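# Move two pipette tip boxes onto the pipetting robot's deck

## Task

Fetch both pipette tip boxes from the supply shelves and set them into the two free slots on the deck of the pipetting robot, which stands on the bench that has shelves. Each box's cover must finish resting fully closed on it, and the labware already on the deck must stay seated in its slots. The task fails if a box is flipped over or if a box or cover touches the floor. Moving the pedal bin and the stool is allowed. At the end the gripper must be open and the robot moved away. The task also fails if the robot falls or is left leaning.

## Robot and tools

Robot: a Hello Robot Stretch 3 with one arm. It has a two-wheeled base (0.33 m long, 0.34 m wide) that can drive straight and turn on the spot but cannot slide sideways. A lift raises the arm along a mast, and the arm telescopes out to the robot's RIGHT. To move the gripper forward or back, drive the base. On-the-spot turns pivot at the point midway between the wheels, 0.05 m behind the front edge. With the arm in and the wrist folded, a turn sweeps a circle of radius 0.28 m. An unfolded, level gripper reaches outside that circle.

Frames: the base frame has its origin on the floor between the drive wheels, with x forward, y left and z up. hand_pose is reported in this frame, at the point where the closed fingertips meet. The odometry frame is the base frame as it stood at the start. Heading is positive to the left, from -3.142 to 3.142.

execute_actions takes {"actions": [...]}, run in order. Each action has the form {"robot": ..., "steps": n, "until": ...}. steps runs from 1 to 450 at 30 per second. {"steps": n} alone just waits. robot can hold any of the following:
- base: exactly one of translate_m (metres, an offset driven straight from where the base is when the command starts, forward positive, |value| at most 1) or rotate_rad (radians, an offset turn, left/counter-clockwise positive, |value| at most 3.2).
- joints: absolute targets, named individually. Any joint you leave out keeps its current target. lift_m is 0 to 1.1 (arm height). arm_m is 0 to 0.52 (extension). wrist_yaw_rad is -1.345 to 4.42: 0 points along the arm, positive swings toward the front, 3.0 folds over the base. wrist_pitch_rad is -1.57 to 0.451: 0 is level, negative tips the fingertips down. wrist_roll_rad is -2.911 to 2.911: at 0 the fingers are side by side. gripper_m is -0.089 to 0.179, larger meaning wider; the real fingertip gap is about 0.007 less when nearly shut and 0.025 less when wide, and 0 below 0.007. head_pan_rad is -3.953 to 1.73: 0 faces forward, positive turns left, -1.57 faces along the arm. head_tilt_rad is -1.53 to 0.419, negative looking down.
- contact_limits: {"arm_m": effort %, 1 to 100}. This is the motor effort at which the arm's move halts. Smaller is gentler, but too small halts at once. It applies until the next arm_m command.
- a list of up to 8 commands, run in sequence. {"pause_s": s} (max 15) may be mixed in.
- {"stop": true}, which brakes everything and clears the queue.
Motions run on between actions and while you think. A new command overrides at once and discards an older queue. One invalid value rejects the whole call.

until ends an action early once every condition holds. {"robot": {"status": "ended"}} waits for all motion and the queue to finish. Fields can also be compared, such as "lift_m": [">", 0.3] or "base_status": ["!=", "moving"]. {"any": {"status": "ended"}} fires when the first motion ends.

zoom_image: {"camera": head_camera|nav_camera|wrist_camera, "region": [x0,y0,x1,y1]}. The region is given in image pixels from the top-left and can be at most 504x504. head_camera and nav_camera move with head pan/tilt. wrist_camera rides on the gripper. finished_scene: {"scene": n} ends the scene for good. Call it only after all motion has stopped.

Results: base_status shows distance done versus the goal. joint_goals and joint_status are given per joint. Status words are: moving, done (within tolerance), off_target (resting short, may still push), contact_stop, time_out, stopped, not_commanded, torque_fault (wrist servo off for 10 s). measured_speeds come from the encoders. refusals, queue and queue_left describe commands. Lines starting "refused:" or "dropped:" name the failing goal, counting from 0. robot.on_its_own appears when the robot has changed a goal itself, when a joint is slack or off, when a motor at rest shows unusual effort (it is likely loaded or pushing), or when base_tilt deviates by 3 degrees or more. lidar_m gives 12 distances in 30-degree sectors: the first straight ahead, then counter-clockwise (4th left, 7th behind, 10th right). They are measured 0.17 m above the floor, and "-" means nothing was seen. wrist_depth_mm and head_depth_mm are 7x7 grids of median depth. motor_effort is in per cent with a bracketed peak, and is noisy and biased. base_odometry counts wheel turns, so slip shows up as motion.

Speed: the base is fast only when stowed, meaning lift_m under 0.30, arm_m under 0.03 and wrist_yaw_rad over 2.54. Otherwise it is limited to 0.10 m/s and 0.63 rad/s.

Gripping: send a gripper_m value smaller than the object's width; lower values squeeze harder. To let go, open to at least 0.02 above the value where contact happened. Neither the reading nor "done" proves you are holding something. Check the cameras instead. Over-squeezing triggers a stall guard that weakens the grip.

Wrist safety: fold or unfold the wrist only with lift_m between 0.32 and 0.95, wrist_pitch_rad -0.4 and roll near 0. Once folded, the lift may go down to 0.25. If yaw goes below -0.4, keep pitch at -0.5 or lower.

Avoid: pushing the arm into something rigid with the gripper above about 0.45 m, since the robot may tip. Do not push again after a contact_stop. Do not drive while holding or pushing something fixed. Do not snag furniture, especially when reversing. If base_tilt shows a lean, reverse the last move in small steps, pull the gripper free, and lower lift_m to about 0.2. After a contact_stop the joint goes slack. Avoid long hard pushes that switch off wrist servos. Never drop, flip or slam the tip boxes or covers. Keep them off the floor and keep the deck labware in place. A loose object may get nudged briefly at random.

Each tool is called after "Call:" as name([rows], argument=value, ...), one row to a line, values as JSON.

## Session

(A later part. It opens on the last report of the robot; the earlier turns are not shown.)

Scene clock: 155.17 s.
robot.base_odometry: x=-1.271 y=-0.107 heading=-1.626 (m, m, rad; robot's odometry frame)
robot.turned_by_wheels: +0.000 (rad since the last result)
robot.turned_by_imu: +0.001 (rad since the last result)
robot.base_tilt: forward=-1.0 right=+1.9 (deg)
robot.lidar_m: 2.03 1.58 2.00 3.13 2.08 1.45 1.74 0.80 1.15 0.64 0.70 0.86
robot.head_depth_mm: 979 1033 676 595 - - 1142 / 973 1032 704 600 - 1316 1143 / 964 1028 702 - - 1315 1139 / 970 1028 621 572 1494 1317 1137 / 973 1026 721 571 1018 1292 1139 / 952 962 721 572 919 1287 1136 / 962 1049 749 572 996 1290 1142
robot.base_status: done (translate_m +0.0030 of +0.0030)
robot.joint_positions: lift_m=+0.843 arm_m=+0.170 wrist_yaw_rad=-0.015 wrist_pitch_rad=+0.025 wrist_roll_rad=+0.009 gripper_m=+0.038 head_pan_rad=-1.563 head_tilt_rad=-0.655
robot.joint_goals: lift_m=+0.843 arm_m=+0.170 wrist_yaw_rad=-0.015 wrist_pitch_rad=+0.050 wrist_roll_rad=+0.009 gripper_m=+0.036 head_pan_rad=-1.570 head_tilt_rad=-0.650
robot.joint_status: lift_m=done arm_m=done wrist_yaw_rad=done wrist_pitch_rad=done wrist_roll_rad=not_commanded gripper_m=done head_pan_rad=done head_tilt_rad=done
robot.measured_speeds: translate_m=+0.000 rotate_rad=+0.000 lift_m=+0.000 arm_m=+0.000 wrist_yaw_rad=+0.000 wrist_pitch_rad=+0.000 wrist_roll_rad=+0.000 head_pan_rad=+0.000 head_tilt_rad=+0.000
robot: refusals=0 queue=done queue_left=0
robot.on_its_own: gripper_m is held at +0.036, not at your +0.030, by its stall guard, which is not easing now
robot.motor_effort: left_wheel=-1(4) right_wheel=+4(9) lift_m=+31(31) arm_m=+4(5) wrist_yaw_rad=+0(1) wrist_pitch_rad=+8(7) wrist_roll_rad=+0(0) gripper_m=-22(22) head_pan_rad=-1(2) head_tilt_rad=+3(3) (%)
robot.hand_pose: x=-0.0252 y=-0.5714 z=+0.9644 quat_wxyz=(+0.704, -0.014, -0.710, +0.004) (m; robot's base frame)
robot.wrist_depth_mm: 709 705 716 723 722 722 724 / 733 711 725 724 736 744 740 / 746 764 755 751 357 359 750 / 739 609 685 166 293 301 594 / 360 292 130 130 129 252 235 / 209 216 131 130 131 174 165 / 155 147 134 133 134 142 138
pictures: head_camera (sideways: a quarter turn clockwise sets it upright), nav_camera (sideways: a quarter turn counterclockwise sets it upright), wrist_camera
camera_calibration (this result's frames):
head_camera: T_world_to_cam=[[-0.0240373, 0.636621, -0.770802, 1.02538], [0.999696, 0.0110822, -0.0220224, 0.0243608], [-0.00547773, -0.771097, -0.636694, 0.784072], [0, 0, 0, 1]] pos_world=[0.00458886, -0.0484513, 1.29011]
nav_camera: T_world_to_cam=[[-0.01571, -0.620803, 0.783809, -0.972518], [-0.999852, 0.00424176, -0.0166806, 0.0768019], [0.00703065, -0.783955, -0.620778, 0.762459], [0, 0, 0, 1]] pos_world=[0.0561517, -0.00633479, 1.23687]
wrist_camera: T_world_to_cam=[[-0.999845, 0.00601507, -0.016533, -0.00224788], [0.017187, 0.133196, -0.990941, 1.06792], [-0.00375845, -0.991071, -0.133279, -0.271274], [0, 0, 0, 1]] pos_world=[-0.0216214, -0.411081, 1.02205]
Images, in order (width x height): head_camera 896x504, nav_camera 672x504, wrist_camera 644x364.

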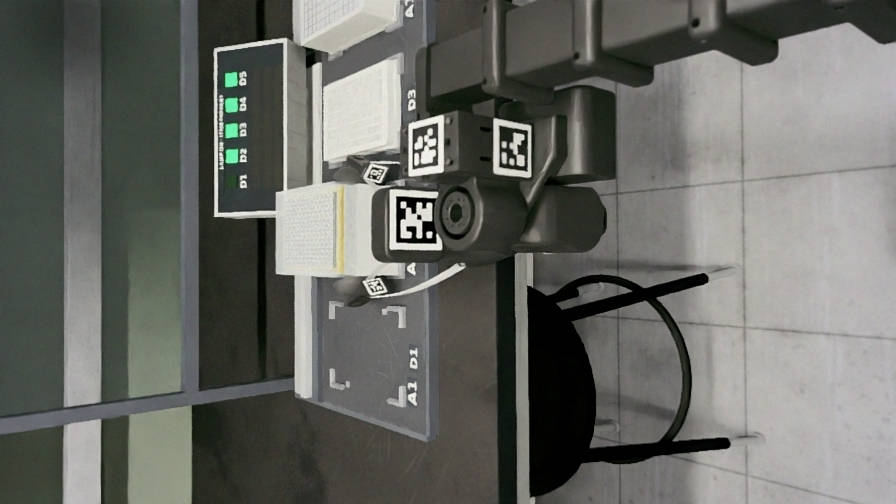

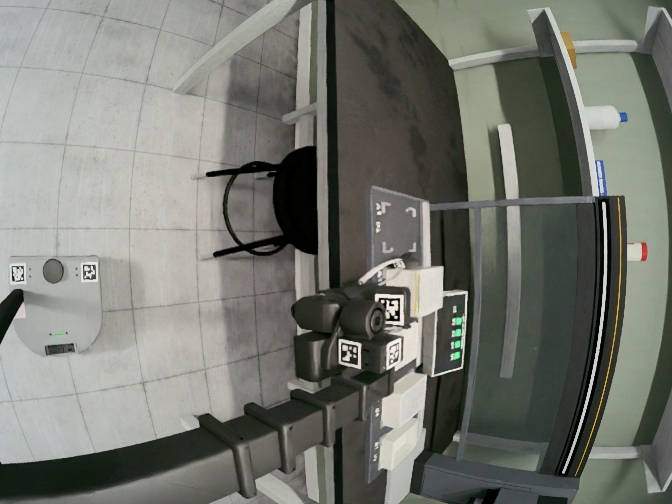

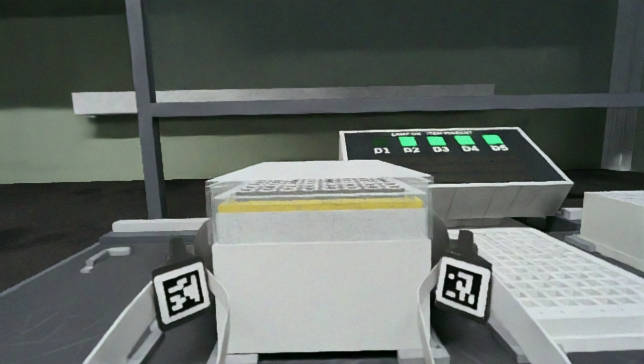

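Call:
execute_actions([
  {"robot":[{"base":{"translate_m":-0.006},"joints":{"arm_m":0.172,"wrist_yaw_rad":0.002}},{"joints":{"lift_m":0.837}},{"pause_s":0.3}],"steps":450,"until":{"robot":{"status":"ended"}}},
])

Call:
zoom_image(camera="head_camera", region=[250, 140, 450, 340])

Scene clock: 160.90 s.
robot.base_odometry: x=-1.271 y=-0.101 heading=-1.626 (m, m, rad; robot's odometry frame)
robot.turned_by_wheels: +0.000 (rad since the last result)
robot.turned_by_imu: +0.001 (rad since the last result)
robot.base_tilt: forward=-1.0 right=+1.9 (deg)
robot.lidar_m: 2.04 1.59 2.01 3.12 2.07 1.44 1.74 0.80 1.15 0.64 0.70 0.87
robot.head_depth_mm: 975 1030 676 582 - - 1130 / 975 1026 704 597 - 1315 1142 / 970 1040 704 - - 1319 1143 / 966 1030 626 577 1490 1321 1144 / 966 1027 720 571 1038 1288 1139 / 956 964 719 571 930 1288 1139 / 962 1043 752 570 981 1289 1139
robot.base_status: done (translate_m -0.0060 of -0.0060)
robot.joint_positions: lift_m=+0.837 arm_m=+0.172 wrist_yaw_rad=+0.002 wrist_pitch_rad=+0.028 wrist_roll_rad=+0.009 gripper_m=+0.038 head_pan_rad=-1.563 head_tilt_rad=-0.655
robot.joint_goals: lift_m=+0.837 arm_m=+0.172 wrist_yaw_rad=+0.002 wrist_pitch_rad=+0.050 wrist_roll_rad=+0.009 gripper_m=+0.036 head_pan_rad=-1.570 head_tilt_rad=-0.650
robot.joint_status: lift_m=done arm_m=done wrist_yaw_rad=done wrist_pitch_rad=done wrist_roll_rad=not_commanded gripper_m=done head_pan_rad=done head_tilt_rad=done
robot.measured_speeds: translate_m=+0.000 rotate_rad=+0.000 lift_m=+0.000 arm_m=+0.000 wrist_yaw_rad=+0.000 wrist_pitch_rad=+0.000 wrist_roll_rad=+0.000 head_pan_rad=+0.000 head_tilt_rad=+0.000
robot: refusals=0 queue=done queue_left=0
robot.on_its_own: gripper_m is held at +0.036, not at your +0.030, by its stall guard, which is not easing now
robot.motor_effort: left_wheel=-2(7) right_wheel=+3(5) lift_m=+29(32) arm_m=+5(2) wrist_yaw_rad=-1(3) wrist_pitch_rad=+7(8) wrist_roll_rad=+0(1) gripper_m=-21(22) head_pan_rad=-2(3) head_tilt_rad=+2(3) (%)
robot.hand_pose: x=-0.0210 y=-0.5735 z=+0.9592 quat_wxyz=(+0.704, -0.009, -0.710, +0.010) (m; robot's base frame)
robot.wrist_depth_mm: 733 723 720 716 724 728 720 / 745 727 741 726 725 744 736 / 749 761 763 749 353 349 753 / 738 580 671 155 290 294 496 / 346 288 129 129 129 234 233 / 200 204 131 131 131 158 157 / 147 145 133 134 133 135 134
pictures: head_camera (sideways: a quarter turn clockwise sets it upright), nav_camera (sideways: a quarter turn counterclockwise sets it upright), wrist_camera
camera_calibration (this result's frames):
head_camera: T_world_to_cam=[[-0.0240369, 0.636536, -0.770873, 1.02547], [0.999696, 0.0110801, -0.0220227, 0.0243613], [-0.00547692, -0.771168, -0.636609, 0.783961], [0, 0, 0, 1]] pos_world=[0.00458889, -0.0484526, 1.29012]
nav_camera: T_world_to_cam=[[-0.0157105, -0.620717, 0.783877, -0.972607], [-0.999852, 0.00423956, -0.0166819, 0.0768036], [0.00703145, -0.784023, -0.620692, 0.762347], [0, 0, 0, 1]] pos_world=[0.0561517, -0.00634194, 1.23687]
wrist_camera: T_world_to_cam=[[-0.999809, -0.0104995, -0.0165095, -0.00758525], [0.014998, 0.130596, -0.991322, 1.06179], [0.0125645, -0.99138, -0.130413, -0.276553], [0, 0, 0, 1]] pos_world=[-0.0200337, -0.412913, 1.01638]
Images, in order (width x height): head_camera 896x504, nav_camera 672x504, wrist_camera 644x364.

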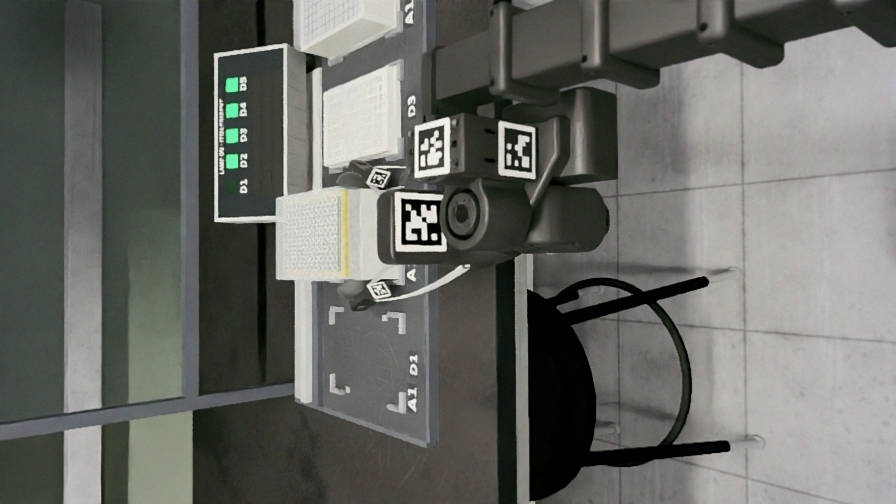

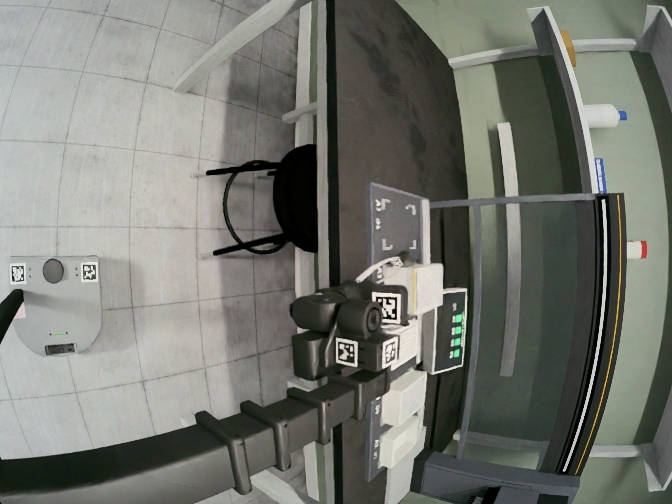

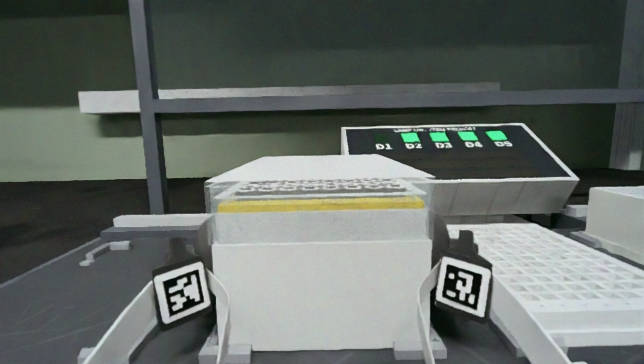

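Region (250, 140, 450, 340) of head_camera's 896x504 image, scaled by 2.520, with more detail than that image has.

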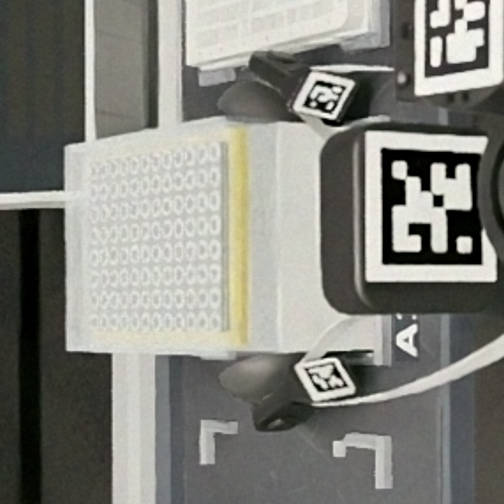

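Call:
execute_actions([
  {"robot":[{"joints":{"gripper_m":0.11}},{"joints":{"arm_m":0.0}}],"steps":300,"until":{"robot":{"status":"ended"}}},
])

Scene clock: 174.03 s.
robot.base_odometry: x=-1.271 y=-0.101 heading=-1.626 (m, m, rad; robot's odometry frame)
robot.turned_by_wheels: +0.000 (rad since the last result)
robot.turned_by_imu: +0.001 (rad since the last result)
robot.base_tilt: forward=-1.1 right=+1.9 (deg)
robot.lidar_m: 2.04 1.58 2.00 3.13 2.08 1.45 1.74 0.80 1.15 0.64 0.70 0.87
robot.head_depth_mm: 972 1030 679 572 1543 1399 - / 971 1032 706 572 1534 1404 - / 969 1027 701 576 1606 - - / 970 1030 626 572 1610 - 1140 / 966 1026 723 575 1015 1286 1136 / 954 966 721 573 920 1288 1144 / 961 1051 750 572 981 1291 1134
robot.base_status: done (translate_m -0.0060 of -0.0060)
robot.joint_positions: lift_m=+0.837 arm_m=+0.000 wrist_yaw_rad=+0.002 wrist_pitch_rad=+0.028 wrist_roll_rad=+0.009 gripper_m=+0.110 head_pan_rad=-1.563 head_tilt_rad=-0.655
robot.joint_goals: lift_m=+0.837 arm_m=+0.000 wrist_yaw_rad=+0.002 wrist_pitch_rad=+0.050 wrist_roll_rad=+0.009 gripper_m=+0.110 head_pan_rad=-1.570 head_tilt_rad=-0.650
robot.joint_status: lift_m=done arm_m=done wrist_yaw_rad=done wrist_pitch_rad=done wrist_roll_rad=not_commanded gripper_m=done head_pan_rad=done head_tilt_rad=done
robot.measured_speeds: translate_m=+0.000 rotate_rad=+0.000 lift_m=+0.000 arm_m=+0.000 wrist_yaw_rad=+0.000 wrist_pitch_rad=+0.000 wrist_roll_rad=+0.000 head_pan_rad=+0.000 head_tilt_rad=+0.000
robot: refusals=0 queue=done queue_left=0
robot.motor_effort: left_wheel=-2(2) right_wheel=+4(3) lift_m=+30(30) arm_m=-6(5) wrist_yaw_rad=-1(0) wrist_pitch_rad=+7(7) wrist_roll_rad=+0(0) gripper_m=+0(84) head_pan_rad=-3(2) head_tilt_rad=+2(2) (%)
robot.hand_pose: x=-0.0210 y=-0.4021 z=+0.9592 quat_wxyz=(+0.704, -0.009, -0.710, +0.010) (m; robot's base frame)
robot.wrist_depth_mm: 871 874 866 865 892 864 859 / 898 890 872 894 887 880 883 / 907 899 901 888 512 920 904 / 735 708 662 295 450 373 299 / 345 303 293 286 285 276 271 / 227 233 221 219 214 225 208 / 190 191 191 190 191 235 191
pictures: head_camera (sideways: a quarter turn clockwise sets it upright), nav_camera (sideways: a quarter turn counterclockwise sets it upright), wrist_camera
camera_calibration (this result's frames):
head_camera: T_world_to_cam=[[-0.0240359, 0.636508, -0.770895, 1.0255], [0.999696, 0.011078, -0.0220229, 0.0243615], [-0.00547775, -0.77119, -0.636581, 0.783925], [0, 0, 0, 1]] pos_world=[0.00458883, -0.048453, 1.29012]
nav_camera: T_world_to_cam=[[-0.0157115, -0.620689, 0.783899, -0.972636], [-0.999852, 0.00424028, -0.0166823, 0.0768042], [0.00703059, -0.784045, -0.620664, 0.76231], [0, 0, 0, 1]] pos_world=[0.0561518, -0.00634434, 1.23687]
wrist_camera: T_world_to_cam=[[-0.999809, -0.0104881, -0.0165109, -0.00578393], [0.0150013, 0.130558, -0.991327, 1.03938], [0.0125527, -0.991385, -0.130376, -0.106742], [0, 0, 0, 1]] pos_world=[-0.020035, -0.241583, 1.01636]
Images, in order (width x height): head_camera 896x504, nav_camera 672x504, wrist_camera 644x364.

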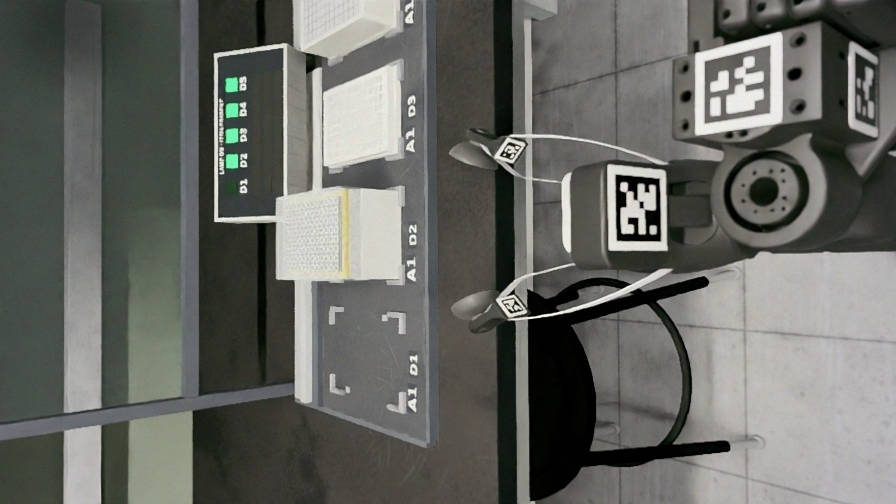

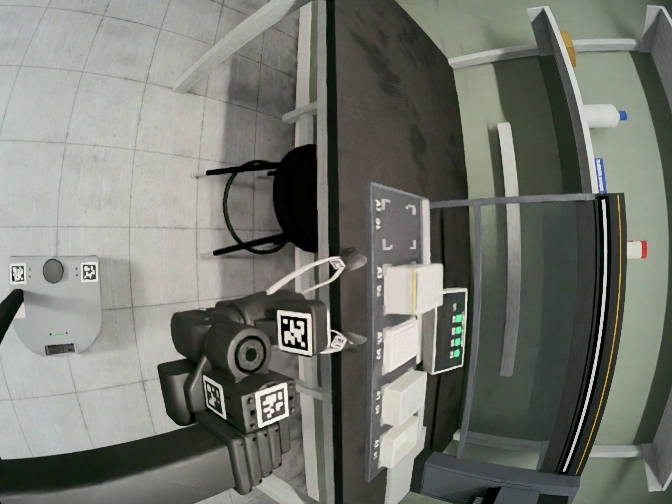

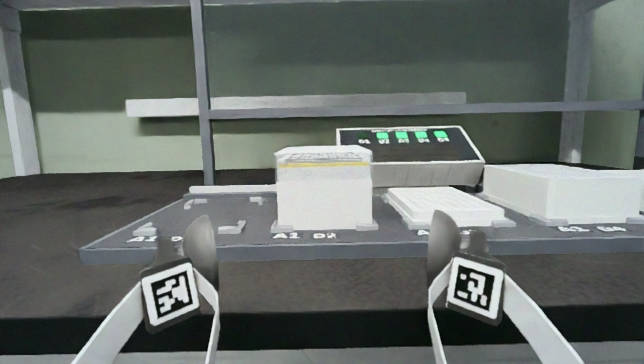

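Call:
execute_actions([
  {"robot":{"joints":{"wrist_yaw_rad":3.0,"gripper_m":0.125,"head_pan_rad":-3.0,"head_tilt_rad":-0.5},"base":{"rotate_rad":-0.87}},"steps":100,"until":{"robot":{"wrist_yaw_rad":[">",0.6]}}},
  {"robot":{"joints":{"wrist_pitch_rad":-0.4,"lift_m":0.28}},"steps":200,"until":{"robot":{"base_status":["!=","moving"]}}},
  {"robot":{"base":{"translate_m":-0.6}},"steps":300,"until":{"robot":{"status":"ended"}}},
])

Scene clock: 193.37 s.
robot.base_odometry: x=-0.792 y=+0.260 heading=-2.495 (m, m, rad; robot's odometry frame)
robot.turned_by_wheels: -0.870 (rad since the last result)
robot.turned_by_imu: -0.876 (rad since the last result)
robot.base_tilt: forward=-1.0 right=+2.0 (deg)
robot.lidar_m: 1.30 2.43 1.83 2.00 2.67 2.66 1.47 0.89 1.36 1.49 0.96 1.19
robot.head_depth_mm: 2040 2346 2782 2366 1801 1453 1212 / 1209 1988 2365 2371 1811 1450 1216 / 1292 1349 1536 1654 1759 1451 1220 / 1415 1461 1710 1565 1691 1451 1219 / 1346 1425 1614 1406 1643 1432 1210 / 1234 1283 1428 1345 1537 1361 1222 / 1145 1223 902 992 1134 1373 1222
robot.base_status: done (translate_m -0.6000 of -0.6000)
robot.joint_positions: lift_m=+0.280 arm_m=+0.000 wrist_yaw_rad=+2.999 wrist_pitch_rad=-0.413 wrist_roll_rad=+0.009 gripper_m=+0.125 head_pan_rad=-2.993 head_tilt_rad=-0.506
robot.joint_goals: lift_m=+0.280 arm_m=+0.000 wrist_yaw_rad=+3.000 wrist_pitch_rad=-0.400 wrist_roll_rad=+0.009 gripper_m=+0.125 head_pan_rad=-3.000 head_tilt_rad=-0.500
robot.joint_status: lift_m=done arm_m=done wrist_yaw_rad=done wrist_pitch_rad=done wrist_roll_rad=not_commanded gripper_m=done head_pan_rad=done head_tilt_rad=done
robot.measured_speeds: translate_m=+0.000 rotate_rad=+0.000 lift_m=+0.000 arm_m=+0.000 wrist_yaw_rad=+0.000 wrist_pitch_rad=+0.000 wrist_roll_rad=+0.000 head_pan_rad=+0.000 head_tilt_rad=+0.000
robot: refusals=0 queue=done queue_left=0
robot.motor_effort: left_wheel=+4(9) right_wheel=-4(12) lift_m=+31(31) arm_m=-5(6) wrist_yaw_rad=+1(1) wrist_pitch_rad=+4(7) wrist_roll_rad=+0(0) gripper_m=+0(62) head_pan_rad=-2(28) head_tilt_rad=+3(15) (%)
robot.hand_pose: x=+0.0108 y=+0.0774 z=+0.2940 quat_wxyz=(+0.195, +0.703, +0.095, +0.677) (m; robot's base frame)
robot.wrist_depth_mm: - - - - - - - / - - - - - - - / 956 940 922 921 915 901 889 / 731 736 741 718 703 707 711 / 592 590 592 586 579 594 576 / 505 519 - 509 487 - 488 / 442 - - - 428 419 421
pictures: head_camera (sideways: a quarter turn clockwise sets it upright), nav_camera (sideways: a quarter turn counterclockwise sets it upright), wrist_camera
camera_calibration (this result's frames):
head_camera: T_world_to_cam=[[0.506747, 0.0952323, -0.856819, 1.13428], [0.148116, -0.988719, -0.0222926, 0.0299117], [-0.849276, -0.115612, -0.515135, 0.631075], [0, 0, 0, 1]] pos_world=[-0.0432672, -0.00548639, 1.29763]
nav_camera: T_world_to_cam=[[-0.494936, -0.0533979, 0.867287, -1.07843], [-0.138818, 0.99015, -0.0182569, 0.0736052], [-0.857769, -0.129431, -0.497473, 0.607313], [0, 0, 0, 1]] pos_world=[-0.00260334, -0.0518611, 1.23878]
wrist_camera: T_world_to_cam=[[0.989705, -0.141916, -0.018531, 0.00932111], [-0.0923261, -0.53414, -0.840339, 0.325079], [0.10936, 0.833399, -0.541744, 0.260153], [0, 0, 0, 1]] pos_world=[-0.00766215, -0.0418507, 0.414286]
Images, in order (width x height): head_camera 896x504, nav_camera 672x504, wrist_camera 644x364.

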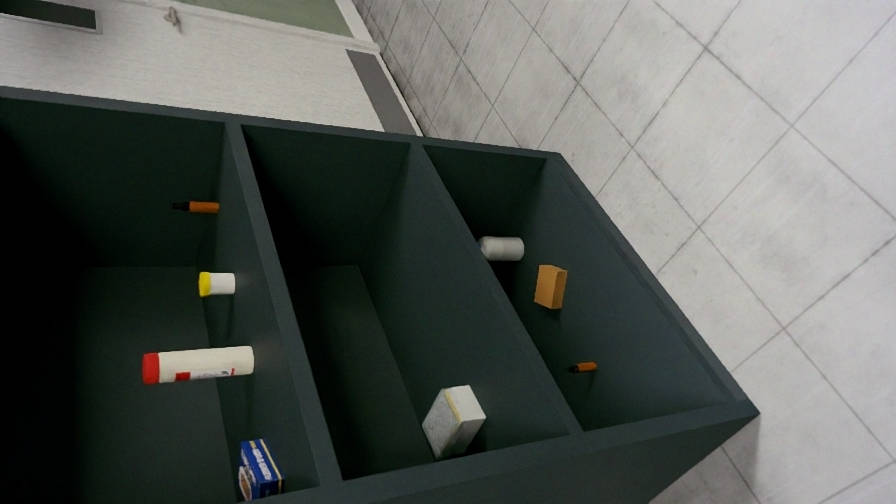

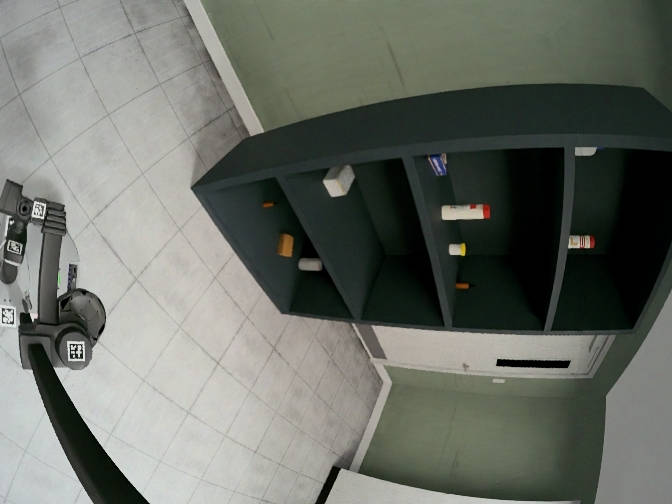

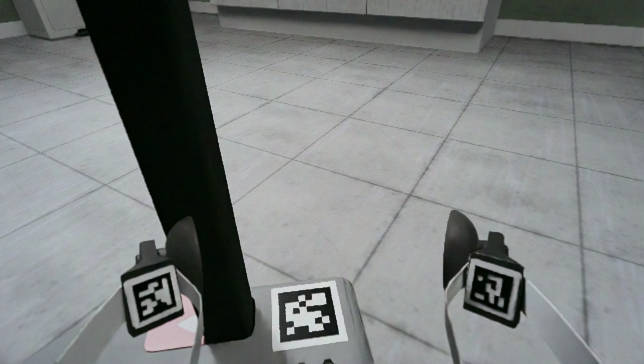

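Call:
execute_actions([
  {"robot":[{"base":{"translate_m":-0.65},"joints":{"head_pan_rad":-1.57,"head_tilt_rad":-0.8}},{"base":{"rotate_rad":-0.685}},{"joints":{"lift_m":0.36}},{"joints":{"lift_m":0.505,"wrist_yaw_rad":0.0}},{"joints":{"wrist_pitch_rad":-0.2}}],"steps":450,"until":{"robot":{"status":"ended"}}},
])

Scene clock: 208.30 s.
robot.base_odometry: x=-0.273 y=+0.652 heading=+3.103 (m, m, rad; robot's odometry frame)
robot.turned_by_wheels: -0.685 (rad since the last result)
robot.turned_by_imu: -0.688 (rad since the last result)
robot.base_tilt: forward=-0.9 right=+1.8 (deg)
robot.lidar_m: 1.43 1.95 2.09 2.22 2.31 2.23 2.15 0.82 0.90 0.64 0.46 1.34
robot.head_depth_mm: 487 567 509 998 876 1194 1098 / 733 574 508 991 878 1195 1150 / 733 611 508 989 857 1191 - / 733 576 507 938 860 1210 1100 / 729 561 491 991 855 1173 1090 / 713 586 489 726 800 1223 1094 / 491 478 475 606 1420 1246 1097
robot.base_status: done (rotate_rad -0.6849 of -0.6850)
robot.joint_positions: lift_m=+0.505 arm_m=+0.000 wrist_yaw_rad=+0.002 wrist_pitch_rad=-0.225 wrist_roll_rad=+0.009 gripper_m=+0.125 head_pan_rad=-1.577 head_tilt_rad=-0.790
robot.joint_goals: lift_m=+0.505 arm_m=+0.000 wrist_yaw_rad=+0.000 wrist_pitch_rad=-0.200 wrist_roll_rad=+0.009 gripper_m=+0.125 head_pan_rad=-1.570 head_tilt_rad=-0.800
robot.joint_status: lift_m=done arm_m=done wrist_yaw_rad=done wrist_pitch_rad=done wrist_roll_rad=not_commanded gripper_m=done head_pan_rad=done head_tilt_rad=done
robot.measured_speeds: translate_m=+0.000 rotate_rad=+0.000 lift_m=+0.000 arm_m=+0.000 wrist_yaw_rad=+0.000 wrist_pitch_rad=+0.000 wrist_roll_rad=+0.000 head_pan_rad=+0.000 head_tilt_rad=+0.000
robot: refusals=0 queue=done queue_left=0
robot.motor_effort: left_wheel=+4(12) right_wheel=-3(12) lift_m=+45(48) arm_m=-5(5) wrist_yaw_rad=-2(3) wrist_pitch_rad=+8(7) wrist_roll_rad=+0(0) gripper_m=+0(0) head_pan_rad=+2(29) head_tilt_rad=-3(21) (%)
robot.hand_pose: x=-0.0210 y=-0.3897 z=+0.5628 quat_wxyz=(+0.700, +0.080, -0.705, -0.079) (m; robot's base frame)
robot.wrist_depth_mm: 222 320 554 571 570 566 572 / 221 318 577 585 592 605 603 / 221 317 487 385 468 465 459 / 220 293 314 308 306 301 297 / 211 235 230 229 224 234 220 / 217 215 220 222 223 - 582 / 235 327 605 698 679 649 604
pictures: head_camera (sideways: a quarter turn clockwise sets it upright), nav_camera (sideways: a quarter turn counterclockwise sets it upright), wrist_camera
camera_calibration (this result's frames):
head_camera: T_world_to_cam=[[-0.0148009, 0.735014, -0.67789, 0.904233], [0.999772, 0.00043783, -0.021354, 0.0234865], [-0.0153987, -0.678051, -0.734853, 0.911804], [0, 0, 0, 1]] pos_world=[0.00394295, -0.0463841, 1.28351]
nav_camera: T_world_to_cam=[[-0.0247393, -0.72056, 0.692951, -0.854047], [-0.999689, 0.0199659, -0.0149289, 0.0745176], [-0.00307826, -0.693105, -0.72083, 0.892659], [0, 0, 0, 1]] pos_world=[0.0561138, 0.0018272, 1.23638]
wrist_camera: T_world_to_cam=[[-0.999817, -0.00614112, -0.0181182, -0.0096088], [0.0144936, 0.375003, -0.92691, 0.703766], [0.0124866, -0.927003, -0.374845, 0.0165876], [0, 0, 0, 1]] pos_world=[-0.0200143, -0.248597, 0.658372]
Images, in order (width x height): head_camera 896x504, nav_camera 672x504, wrist_camera 644x364.

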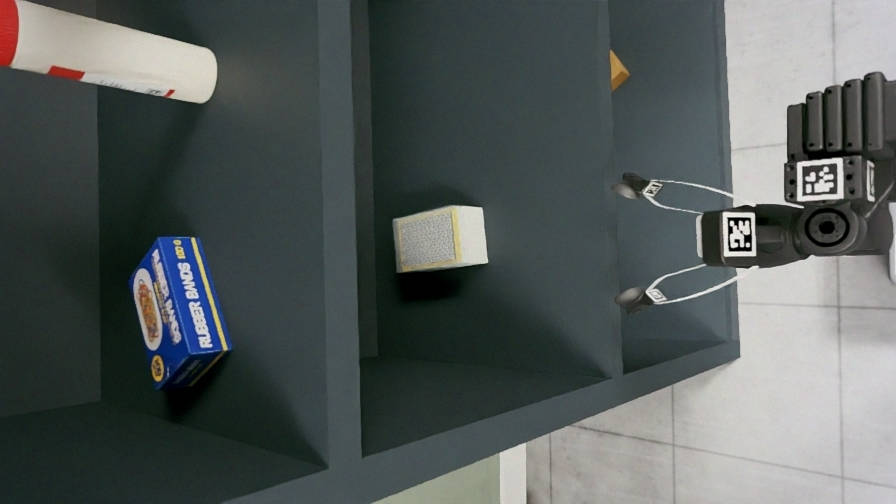

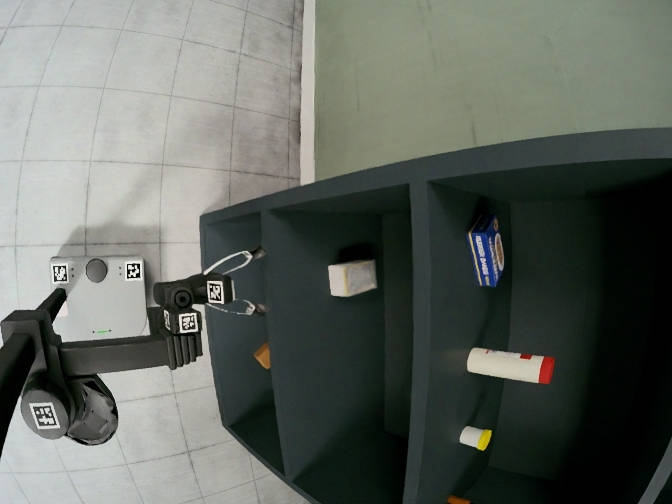

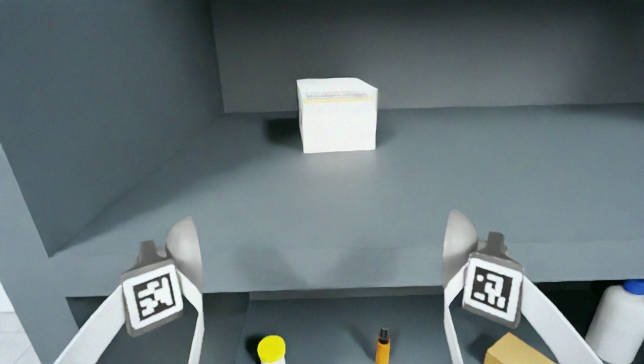

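Call:
zoom_image(camera="head_camera", region=[360, 160, 660, 330])

Call:
zoom_image(camera="wrist_camera", region=[200, 50, 440, 300])

Region (360, 160, 660, 330) of head_camera's 896x504 image, scaled by 1.680, with more detail than that image has; it fills the top 286 rows of this view, and the rest is white.

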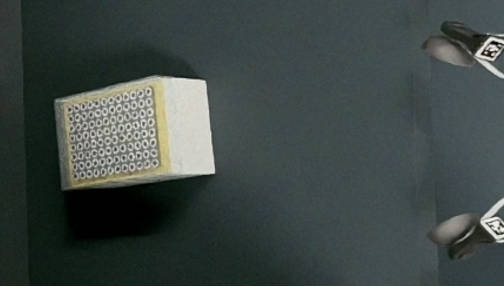

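Region (200, 50, 440, 300) of wrist_camera's 644x364 image, scaled by 2.016; it fills the left 484 columns of this view, and the rest is white.

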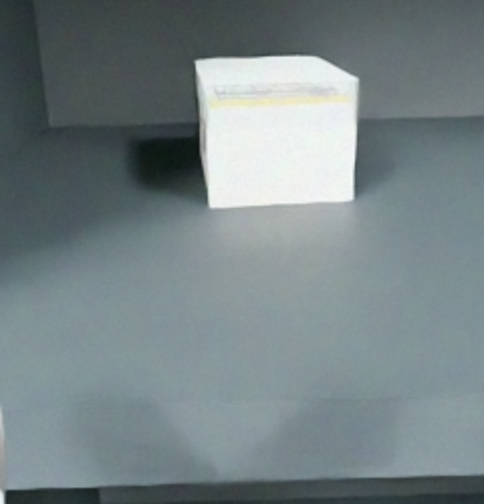

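Call:
execute_actions([
  {"robot":{"base":{"translate_m":-0.042},"joints":{"wrist_yaw_rad":0.12,"arm_m":0.2}},"steps":300,"until":{"robot":{"status":"ended"}}},
])

Scene clock: 231.13 s.
robot.base_odometry: x=-0.231 y=+0.650 heading=+3.103 (m, m, rad; robot's odometry frame)
robot.turned_by_wheels: +0.000 (rad since the last result)
robot.turned_by_imu: +0.001 (rad since the last result)
robot.base_tilt: forward=-1.2 right=+1.9 (deg)
robot.lidar_m: 1.48 1.87 2.12 2.22 2.31 2.19 2.12 0.79 0.87 0.71 0.47 1.34
robot.head_depth_mm: 741 613 509 994 878 1197 1108 / 496 559 508 997 880 1194 - / 731 611 507 991 879 1175 1101 / 730 612 507 939 884 1182 1097 / 730 571 494 994 857 1194 1100 / 728 559 490 924 825 1171 1097 / 630 576 489 604 1351 1240 1091
robot.base_status: done (translate_m -0.0420 of -0.0420)
robot.joint_positions: lift_m=+0.505 arm_m=+0.200 wrist_yaw_rad=+0.119 wrist_pitch_rad=-0.224 wrist_roll_rad=+0.009 gripper_m=+0.125 head_pan_rad=-1.577 head_tilt_rad=-0.790
robot.joint_goals: lift_m=+0.505 arm_m=+0.200 wrist_yaw_rad=+0.120 wrist_pitch_rad=-0.200 wrist_roll_rad=+0.009 gripper_m=+0.125 head_pan_rad=-1.570 head_tilt_rad=-0.800
robot.joint_status: lift_m=done arm_m=done wrist_yaw_rad=done wrist_pitch_rad=done wrist_roll_rad=not_commanded gripper_m=done head_pan_rad=done head_tilt_rad=done
robot.measured_speeds: translate_m=+0.000 rotate_rad=+0.000 lift_m=+0.000 arm_m=+0.000 wrist_yaw_rad=+0.000 wrist_pitch_rad=+0.000 wrist_roll_rad=+0.000 head_pan_rad=+0.000 head_tilt_rad=+0.000
robot: refusals=0 queue=done queue_left=0
robot.motor_effort: left_wheel=+4(6) right_wheel=-3(8) lift_m=+45(45) arm_m=+4(6) wrist_yaw_rad=+0(0) wrist_pitch_rad=+7(7) wrist_roll_rad=+0(0) gripper_m=+0(0) head_pan_rad=+2(2) head_tilt_rad=-4(2) (%)
robot.hand_pose: x=+0.0076 y=-0.5874 z=+0.5631 quat_wxyz=(+0.703, +0.121, -0.700, -0.038) (m; robot's base frame)
robot.wrist_depth_mm: 231 315 401 389 379 371 364 / 232 314 417 412 404 395 383 / 232 316 441 232 417 411 405 / 233 295 313 198 267 302 295 / 221 233 230 208 212 233 221 / 183 191 181 180 178 - 176 / 156 145 149 149 147 144 145
pictures: head_camera (sideways: a quarter turn clockwise sets it upright), nav_camera (sideways: a quarter turn counterclockwise sets it upright), wrist_camera
camera_calibration (this result's frames):
head_camera: T_world_to_cam=[[-0.0148007, 0.735014, -0.67789, 0.904233], [0.999772, 0.00043759, -0.021354, 0.0234865], [-0.0153989, -0.678051, -0.734853, 0.911804], [0, 0, 0, 1]] pos_world=[0.00394294, -0.0463841, 1.28351]
nav_camera: T_world_to_cam=[[-0.0247395, -0.72056, 0.692951, -0.854047], [-0.999689, 0.0199661, -0.0149289, 0.0745176], [-0.00307843, -0.693105, -0.72083, 0.892659], [0, 0, 0, 1]] pos_world=[0.0561138, 0.00182719, 1.23638]
wrist_camera: T_world_to_cam=[[-0.992252, -0.122915, -0.0181133, -0.0509171], [-0.0292817, 0.37304, -0.927353, 0.7772], [0.120743, -0.919637, -0.373749, -0.164074], [0, 0, 0, 1]] pos_world=[-0.00795422, -0.447073, 0.658494]
Images, in order (width x height): head_camera 896x504, nav_camera 672x504, wrist_camera 644x364.

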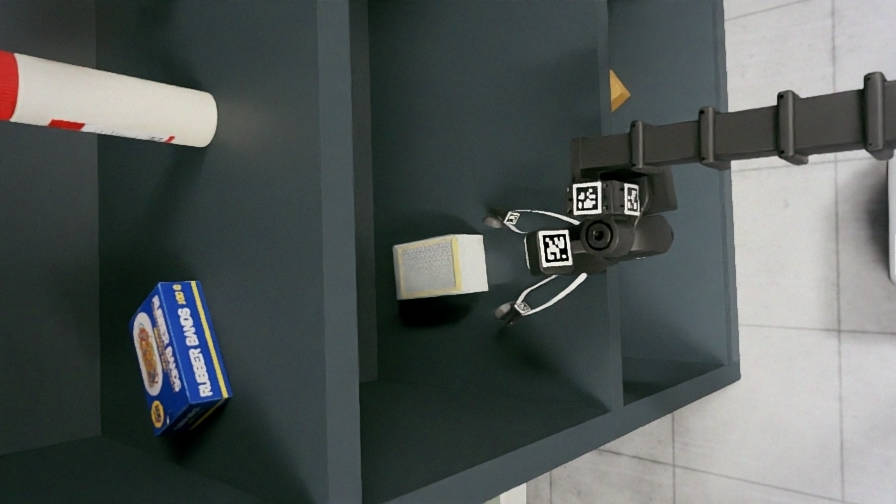

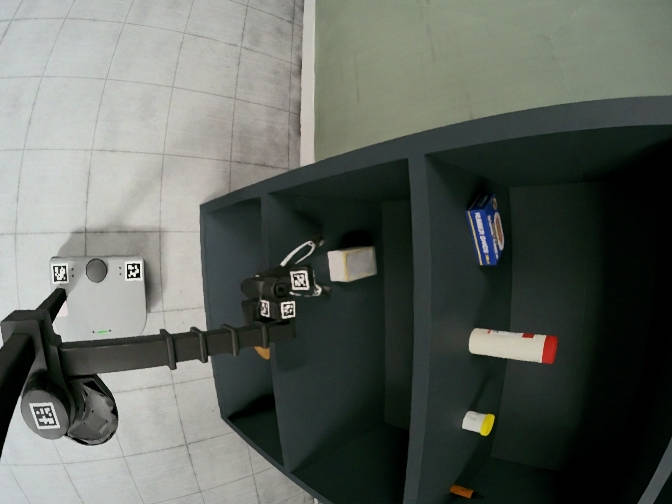

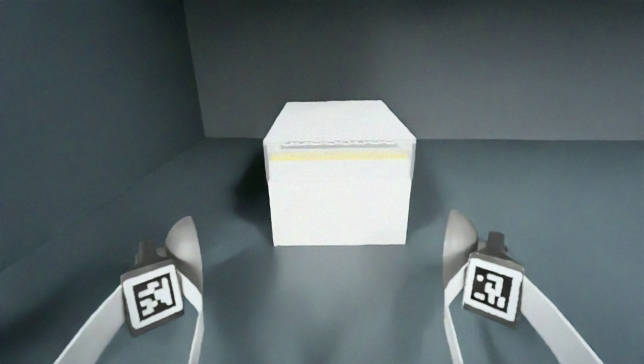

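Call:
execute_actions([
  {"robot":{"joints":{"arm_m":0.266}},"steps":300,"until":{"robot":{"status":"ended"}}},
])

Scene clock: 236.70 s.
robot.base_odometry: x=-0.231 y=+0.650 heading=+3.103 (m, m, rad; robot's odometry frame)
robot.turned_by_wheels: +0.000 (rad since the last result)
robot.turned_by_imu: +0.001 (rad since the last result)
robot.base_tilt: forward=-1.0 right=+2.0 (deg)
robot.lidar_m: 1.48 1.86 2.12 2.22 2.30 2.18 2.12 0.78 0.87 0.71 0.47 1.34
robot.head_depth_mm: 736 614 508 994 876 1190 1098 / 498 560 508 994 876 1191 - / 733 611 507 989 - 1193 1094 / 733 610 506 941 860 1194 1099 / 728 569 494 991 858 1185 1100 / 726 560 491 920 824 1173 1098 / 633 575 490 603 1340 1250 1093
robot.base_status: done (translate_m -0.0420 of -0.0420)
robot.joint_positions: lift_m=+0.505 arm_m=+0.266 wrist_yaw_rad=+0.119 wrist_pitch_rad=-0.224 wrist_roll_rad=+0.009 gripper_m=+0.125 head_pan_rad=-1.577 head_tilt_rad=-0.790
robot.joint_goals: lift_m=+0.505 arm_m=+0.266 wrist_yaw_rad=+0.120 wrist_pitch_rad=-0.200 wrist_roll_rad=+0.009 gripper_m=+0.125 head_pan_rad=-1.570 head_tilt_rad=-0.800
robot.joint_status: lift_m=done arm_m=done wrist_yaw_rad=done wrist_pitch_rad=done wrist_roll_rad=not_commanded gripper_m=done head_pan_rad=done head_tilt_rad=done
robot.measured_speeds: translate_m=+0.000 rotate_rad=+0.000 lift_m=+0.000 arm_m=+0.000 wrist_yaw_rad=+0.000 wrist_pitch_rad=+0.000 wrist_roll_rad=+0.000 head_pan_rad=+0.000 head_tilt_rad=+0.000
robot: refusals=0 queue=done queue_left=0
robot.motor_effort: left_wheel=+5(5) right_wheel=-4(3) lift_m=+45(45) arm_m=+4(6) wrist_yaw_rad=+0(1) wrist_pitch_rad=+7(7) wrist_roll_rad=+0(0) gripper_m=+0(0) head_pan_rad=+2(3) head_tilt_rad=-3(4) (%)
robot.hand_pose: x=+0.0076 y=-0.6534 z=+0.5631 quat_wxyz=(+0.703, +0.121, -0.700, -0.038) (m; robot's base frame)
robot.wrist_depth_mm: 233 318 340 333 322 316 309 / 233 319 362 352 343 331 325 / 235 319 382 231 361 353 346 / 235 296 291 148 263 300 296 / 221 232 138 138 138 232 219 / 182 190 152 146 148 - 175 / 156 145 149 148 147 144 145
pictures: head_camera (sideways: a quarter turn clockwise sets it upright), nav_camera (sideways: a quarter turn counterclockwise sets it upright), wrist_camera
camera_calibration (this result's frames):
head_camera: T_world_to_cam=[[-0.0148008, 0.735014, -0.67789, 0.904233], [0.999772, 0.000437711, -0.021354, 0.0234865], [-0.0153988, -0.678051, -0.734853, 0.911804], [0, 0, 0, 1]] pos_world=[0.00394294, -0.0463841, 1.28351]
nav_camera: T_world_to_cam=[[-0.0247394, -0.72056, 0.692951, -0.854047], [-0.999689, 0.019966, -0.0149289, 0.0745176], [-0.00307835, -0.693105, -0.72083, 0.892659], [0, 0, 0, 1]] pos_world=[0.0561138, 0.0018272, 1.23638]
wrist_camera: T_world_to_cam=[[-0.992252, -0.122915, -0.0181133, -0.059029], [-0.0292811, 0.373034, -0.927355, 0.801817], [0.120743, -0.91964, -0.373743, -0.224769], [0, 0, 0, 1]] pos_world=[-0.00795421, -0.513068, 0.658495]
Images, in order (width x height): head_camera 896x504, nav_camera 672x504, wrist_camera 644x364.

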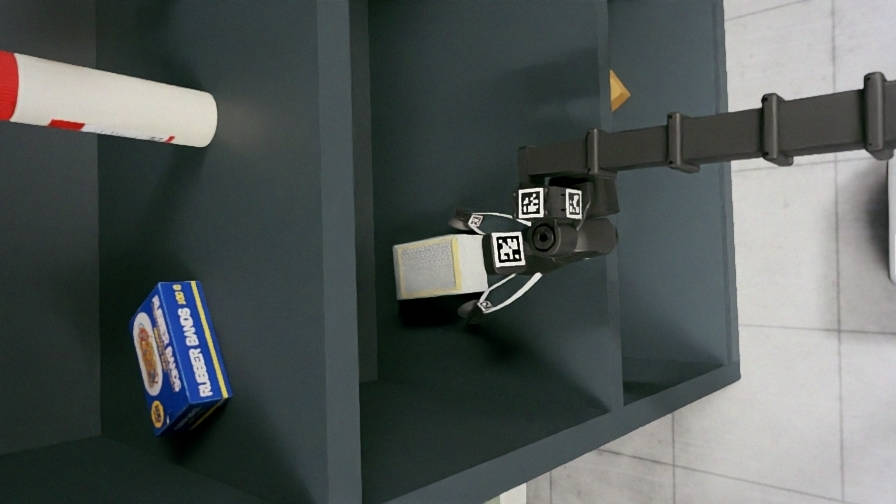

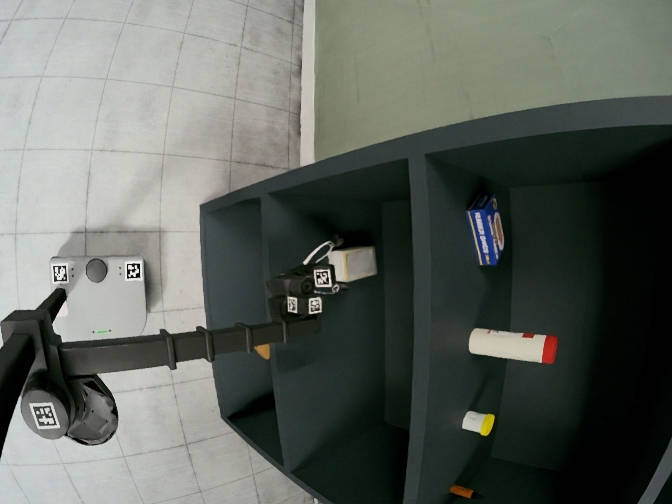

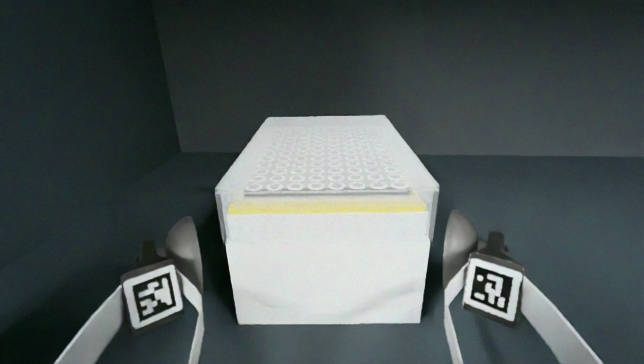

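Call:
execute_actions([
  {"robot":[{"joints":{"gripper_m":0.05}},{"joints":{"arm_m":0.15}},{"joints":{"gripper_m":0.125}},{"joints":{"arm_m":0.105}},{"joints":{"wrist_pitch_rad":0.05,"lift_m":0.445}},{"joints":{"arm_m":0.138}}],"steps":450,"until":{"robot":{"status":"ended"}}},
])

Scene clock: 249.17 s.
robot.base_odometry: x=-0.231 y=+0.650 heading=+3.103 (m, m, rad; robot's odometry frame)
robot.turned_by_wheels: +0.000 (rad since the last result)
robot.turned_by_imu: +0.001 (rad since the last result)
robot.base_tilt: forward=-0.9 right=+1.9 (deg)
robot.lidar_m: 1.48 1.86 2.12 2.22 2.30 2.18 2.12 0.79 0.87 0.71 0.47 1.34
robot.head_depth_mm: 738 611 508 999 876 1198 1102 / 497 560 508 991 881 1194 1112 / 731 611 507 991 860 - 1099 / 732 610 508 994 839 1174 1091 / 732 570 495 995 839 1192 1099 / 728 560 491 925 826 1174 1095 / 633 576 489 605 1341 1238 1096
robot.base_status: done (translate_m -0.0420 of -0.0420)
robot.joint_positions: lift_m=+0.445 arm_m=+0.138 wrist_yaw_rad=+0.119 wrist_pitch_rad=+0.024 wrist_roll_rad=+0.009 gripper_m=+0.125 head_pan_rad=-1.577 head_tilt_rad=-0.790
robot.joint_goals: lift_m=+0.445 arm_m=+0.138 wrist_yaw_rad=+0.120 wrist_pitch_rad=+0.050 wrist_roll_rad=+0.009 gripper_m=+0.125 head_pan_rad=-1.570 head_tilt_rad=-0.800
robot.joint_status: lift_m=done arm_m=done wrist_yaw_rad=done wrist_pitch_rad=done wrist_roll_rad=not_commanded gripper_m=done head_pan_rad=done head_tilt_rad=done
robot.measured_speeds: translate_m=+0.000 rotate_rad=+0.000 lift_m=+0.000 arm_m=+0.000 wrist_yaw_rad=+0.000 wrist_pitch_rad=+0.000 wrist_roll_rad=+0.000 head_pan_rad=+0.000 head_tilt_rad=+0.000
robot: refusals=0 queue=done queue_left=0
robot.motor_effort: left_wheel=+4(4) right_wheel=-3(4) lift_m=+31(46) arm_m=+5(4) wrist_yaw_rad=+0(1) wrist_pitch_rad=+8(8) wrist_roll_rad=+0(0) gripper_m=+0(95) head_pan_rad=+3(2) head_tilt_rad=-2(4) (%)
robot.hand_pose: x=+0.0091 y=-0.5376 z=+0.5661 quat_wxyz=(+0.702, +0.034, -0.709, +0.050) (m; robot's base frame)
robot.wrist_depth_mm: 230 314 477 467 458 444 436 / 231 315 488 479 470 457 443 / 231 312 496 486 479 462 455 / 231 312 443 157 448 467 457 / 230 279 143 141 141 297 267 / 198 210 146 144 145 - 182 / 154 138 144 143 142 136 138
pictures: head_camera (sideways: a quarter turn clockwise sets it upright), nav_camera (sideways: a quarter turn counterclockwise sets it upright), wrist_camera
camera_calibration (this result's frames):
head_camera: T_world_to_cam=[[-0.0148007, 0.735014, -0.67789, 0.904233], [0.999772, 0.00043759, -0.021354, 0.0234865], [-0.0153989, -0.678051, -0.734853, 0.911804], [0, 0, 0, 1]] pos_world=[0.00394294, -0.0463841, 1.28351]
nav_camera: T_world_to_cam=[[-0.0247395, -0.72056, 0.692951, -0.854047], [-0.999689, 0.0199661, -0.0149289, 0.0745176], [-0.00307843, -0.693105, -0.72083, 0.892659], [0, 0, 0, 1]] pos_world=[0.0561138, 0.00182719, 1.23638]
wrist_camera: T_world_to_cam=[[-0.991724, -0.127318, -0.0165476, -0.0465204], [-0.000870638, 0.135552, -0.99077, 0.669441], [0.128386, -0.982556, -0.134541, -0.286593], [0, 0, 0, 1]] pos_world=[-0.00875794, -0.378261, 0.623933]
Images, in order (width x height): head_camera 896x504, nav_camera 672x504, wrist_camera 644x364.

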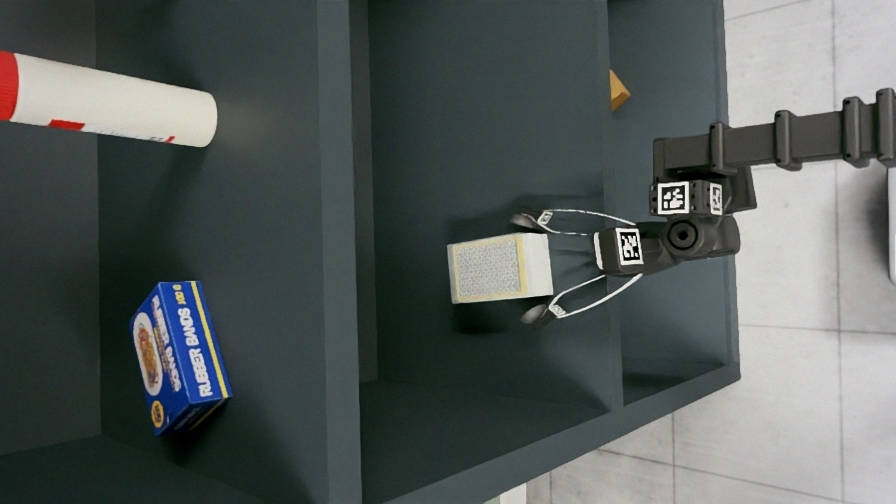

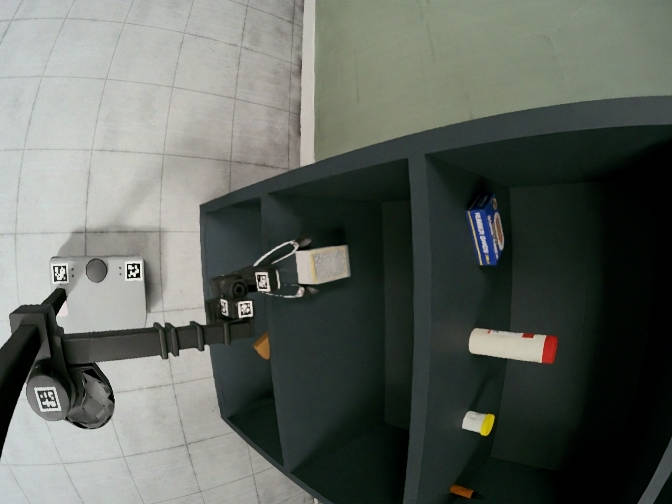

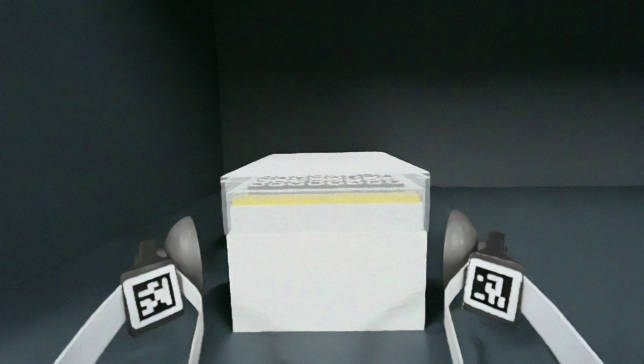

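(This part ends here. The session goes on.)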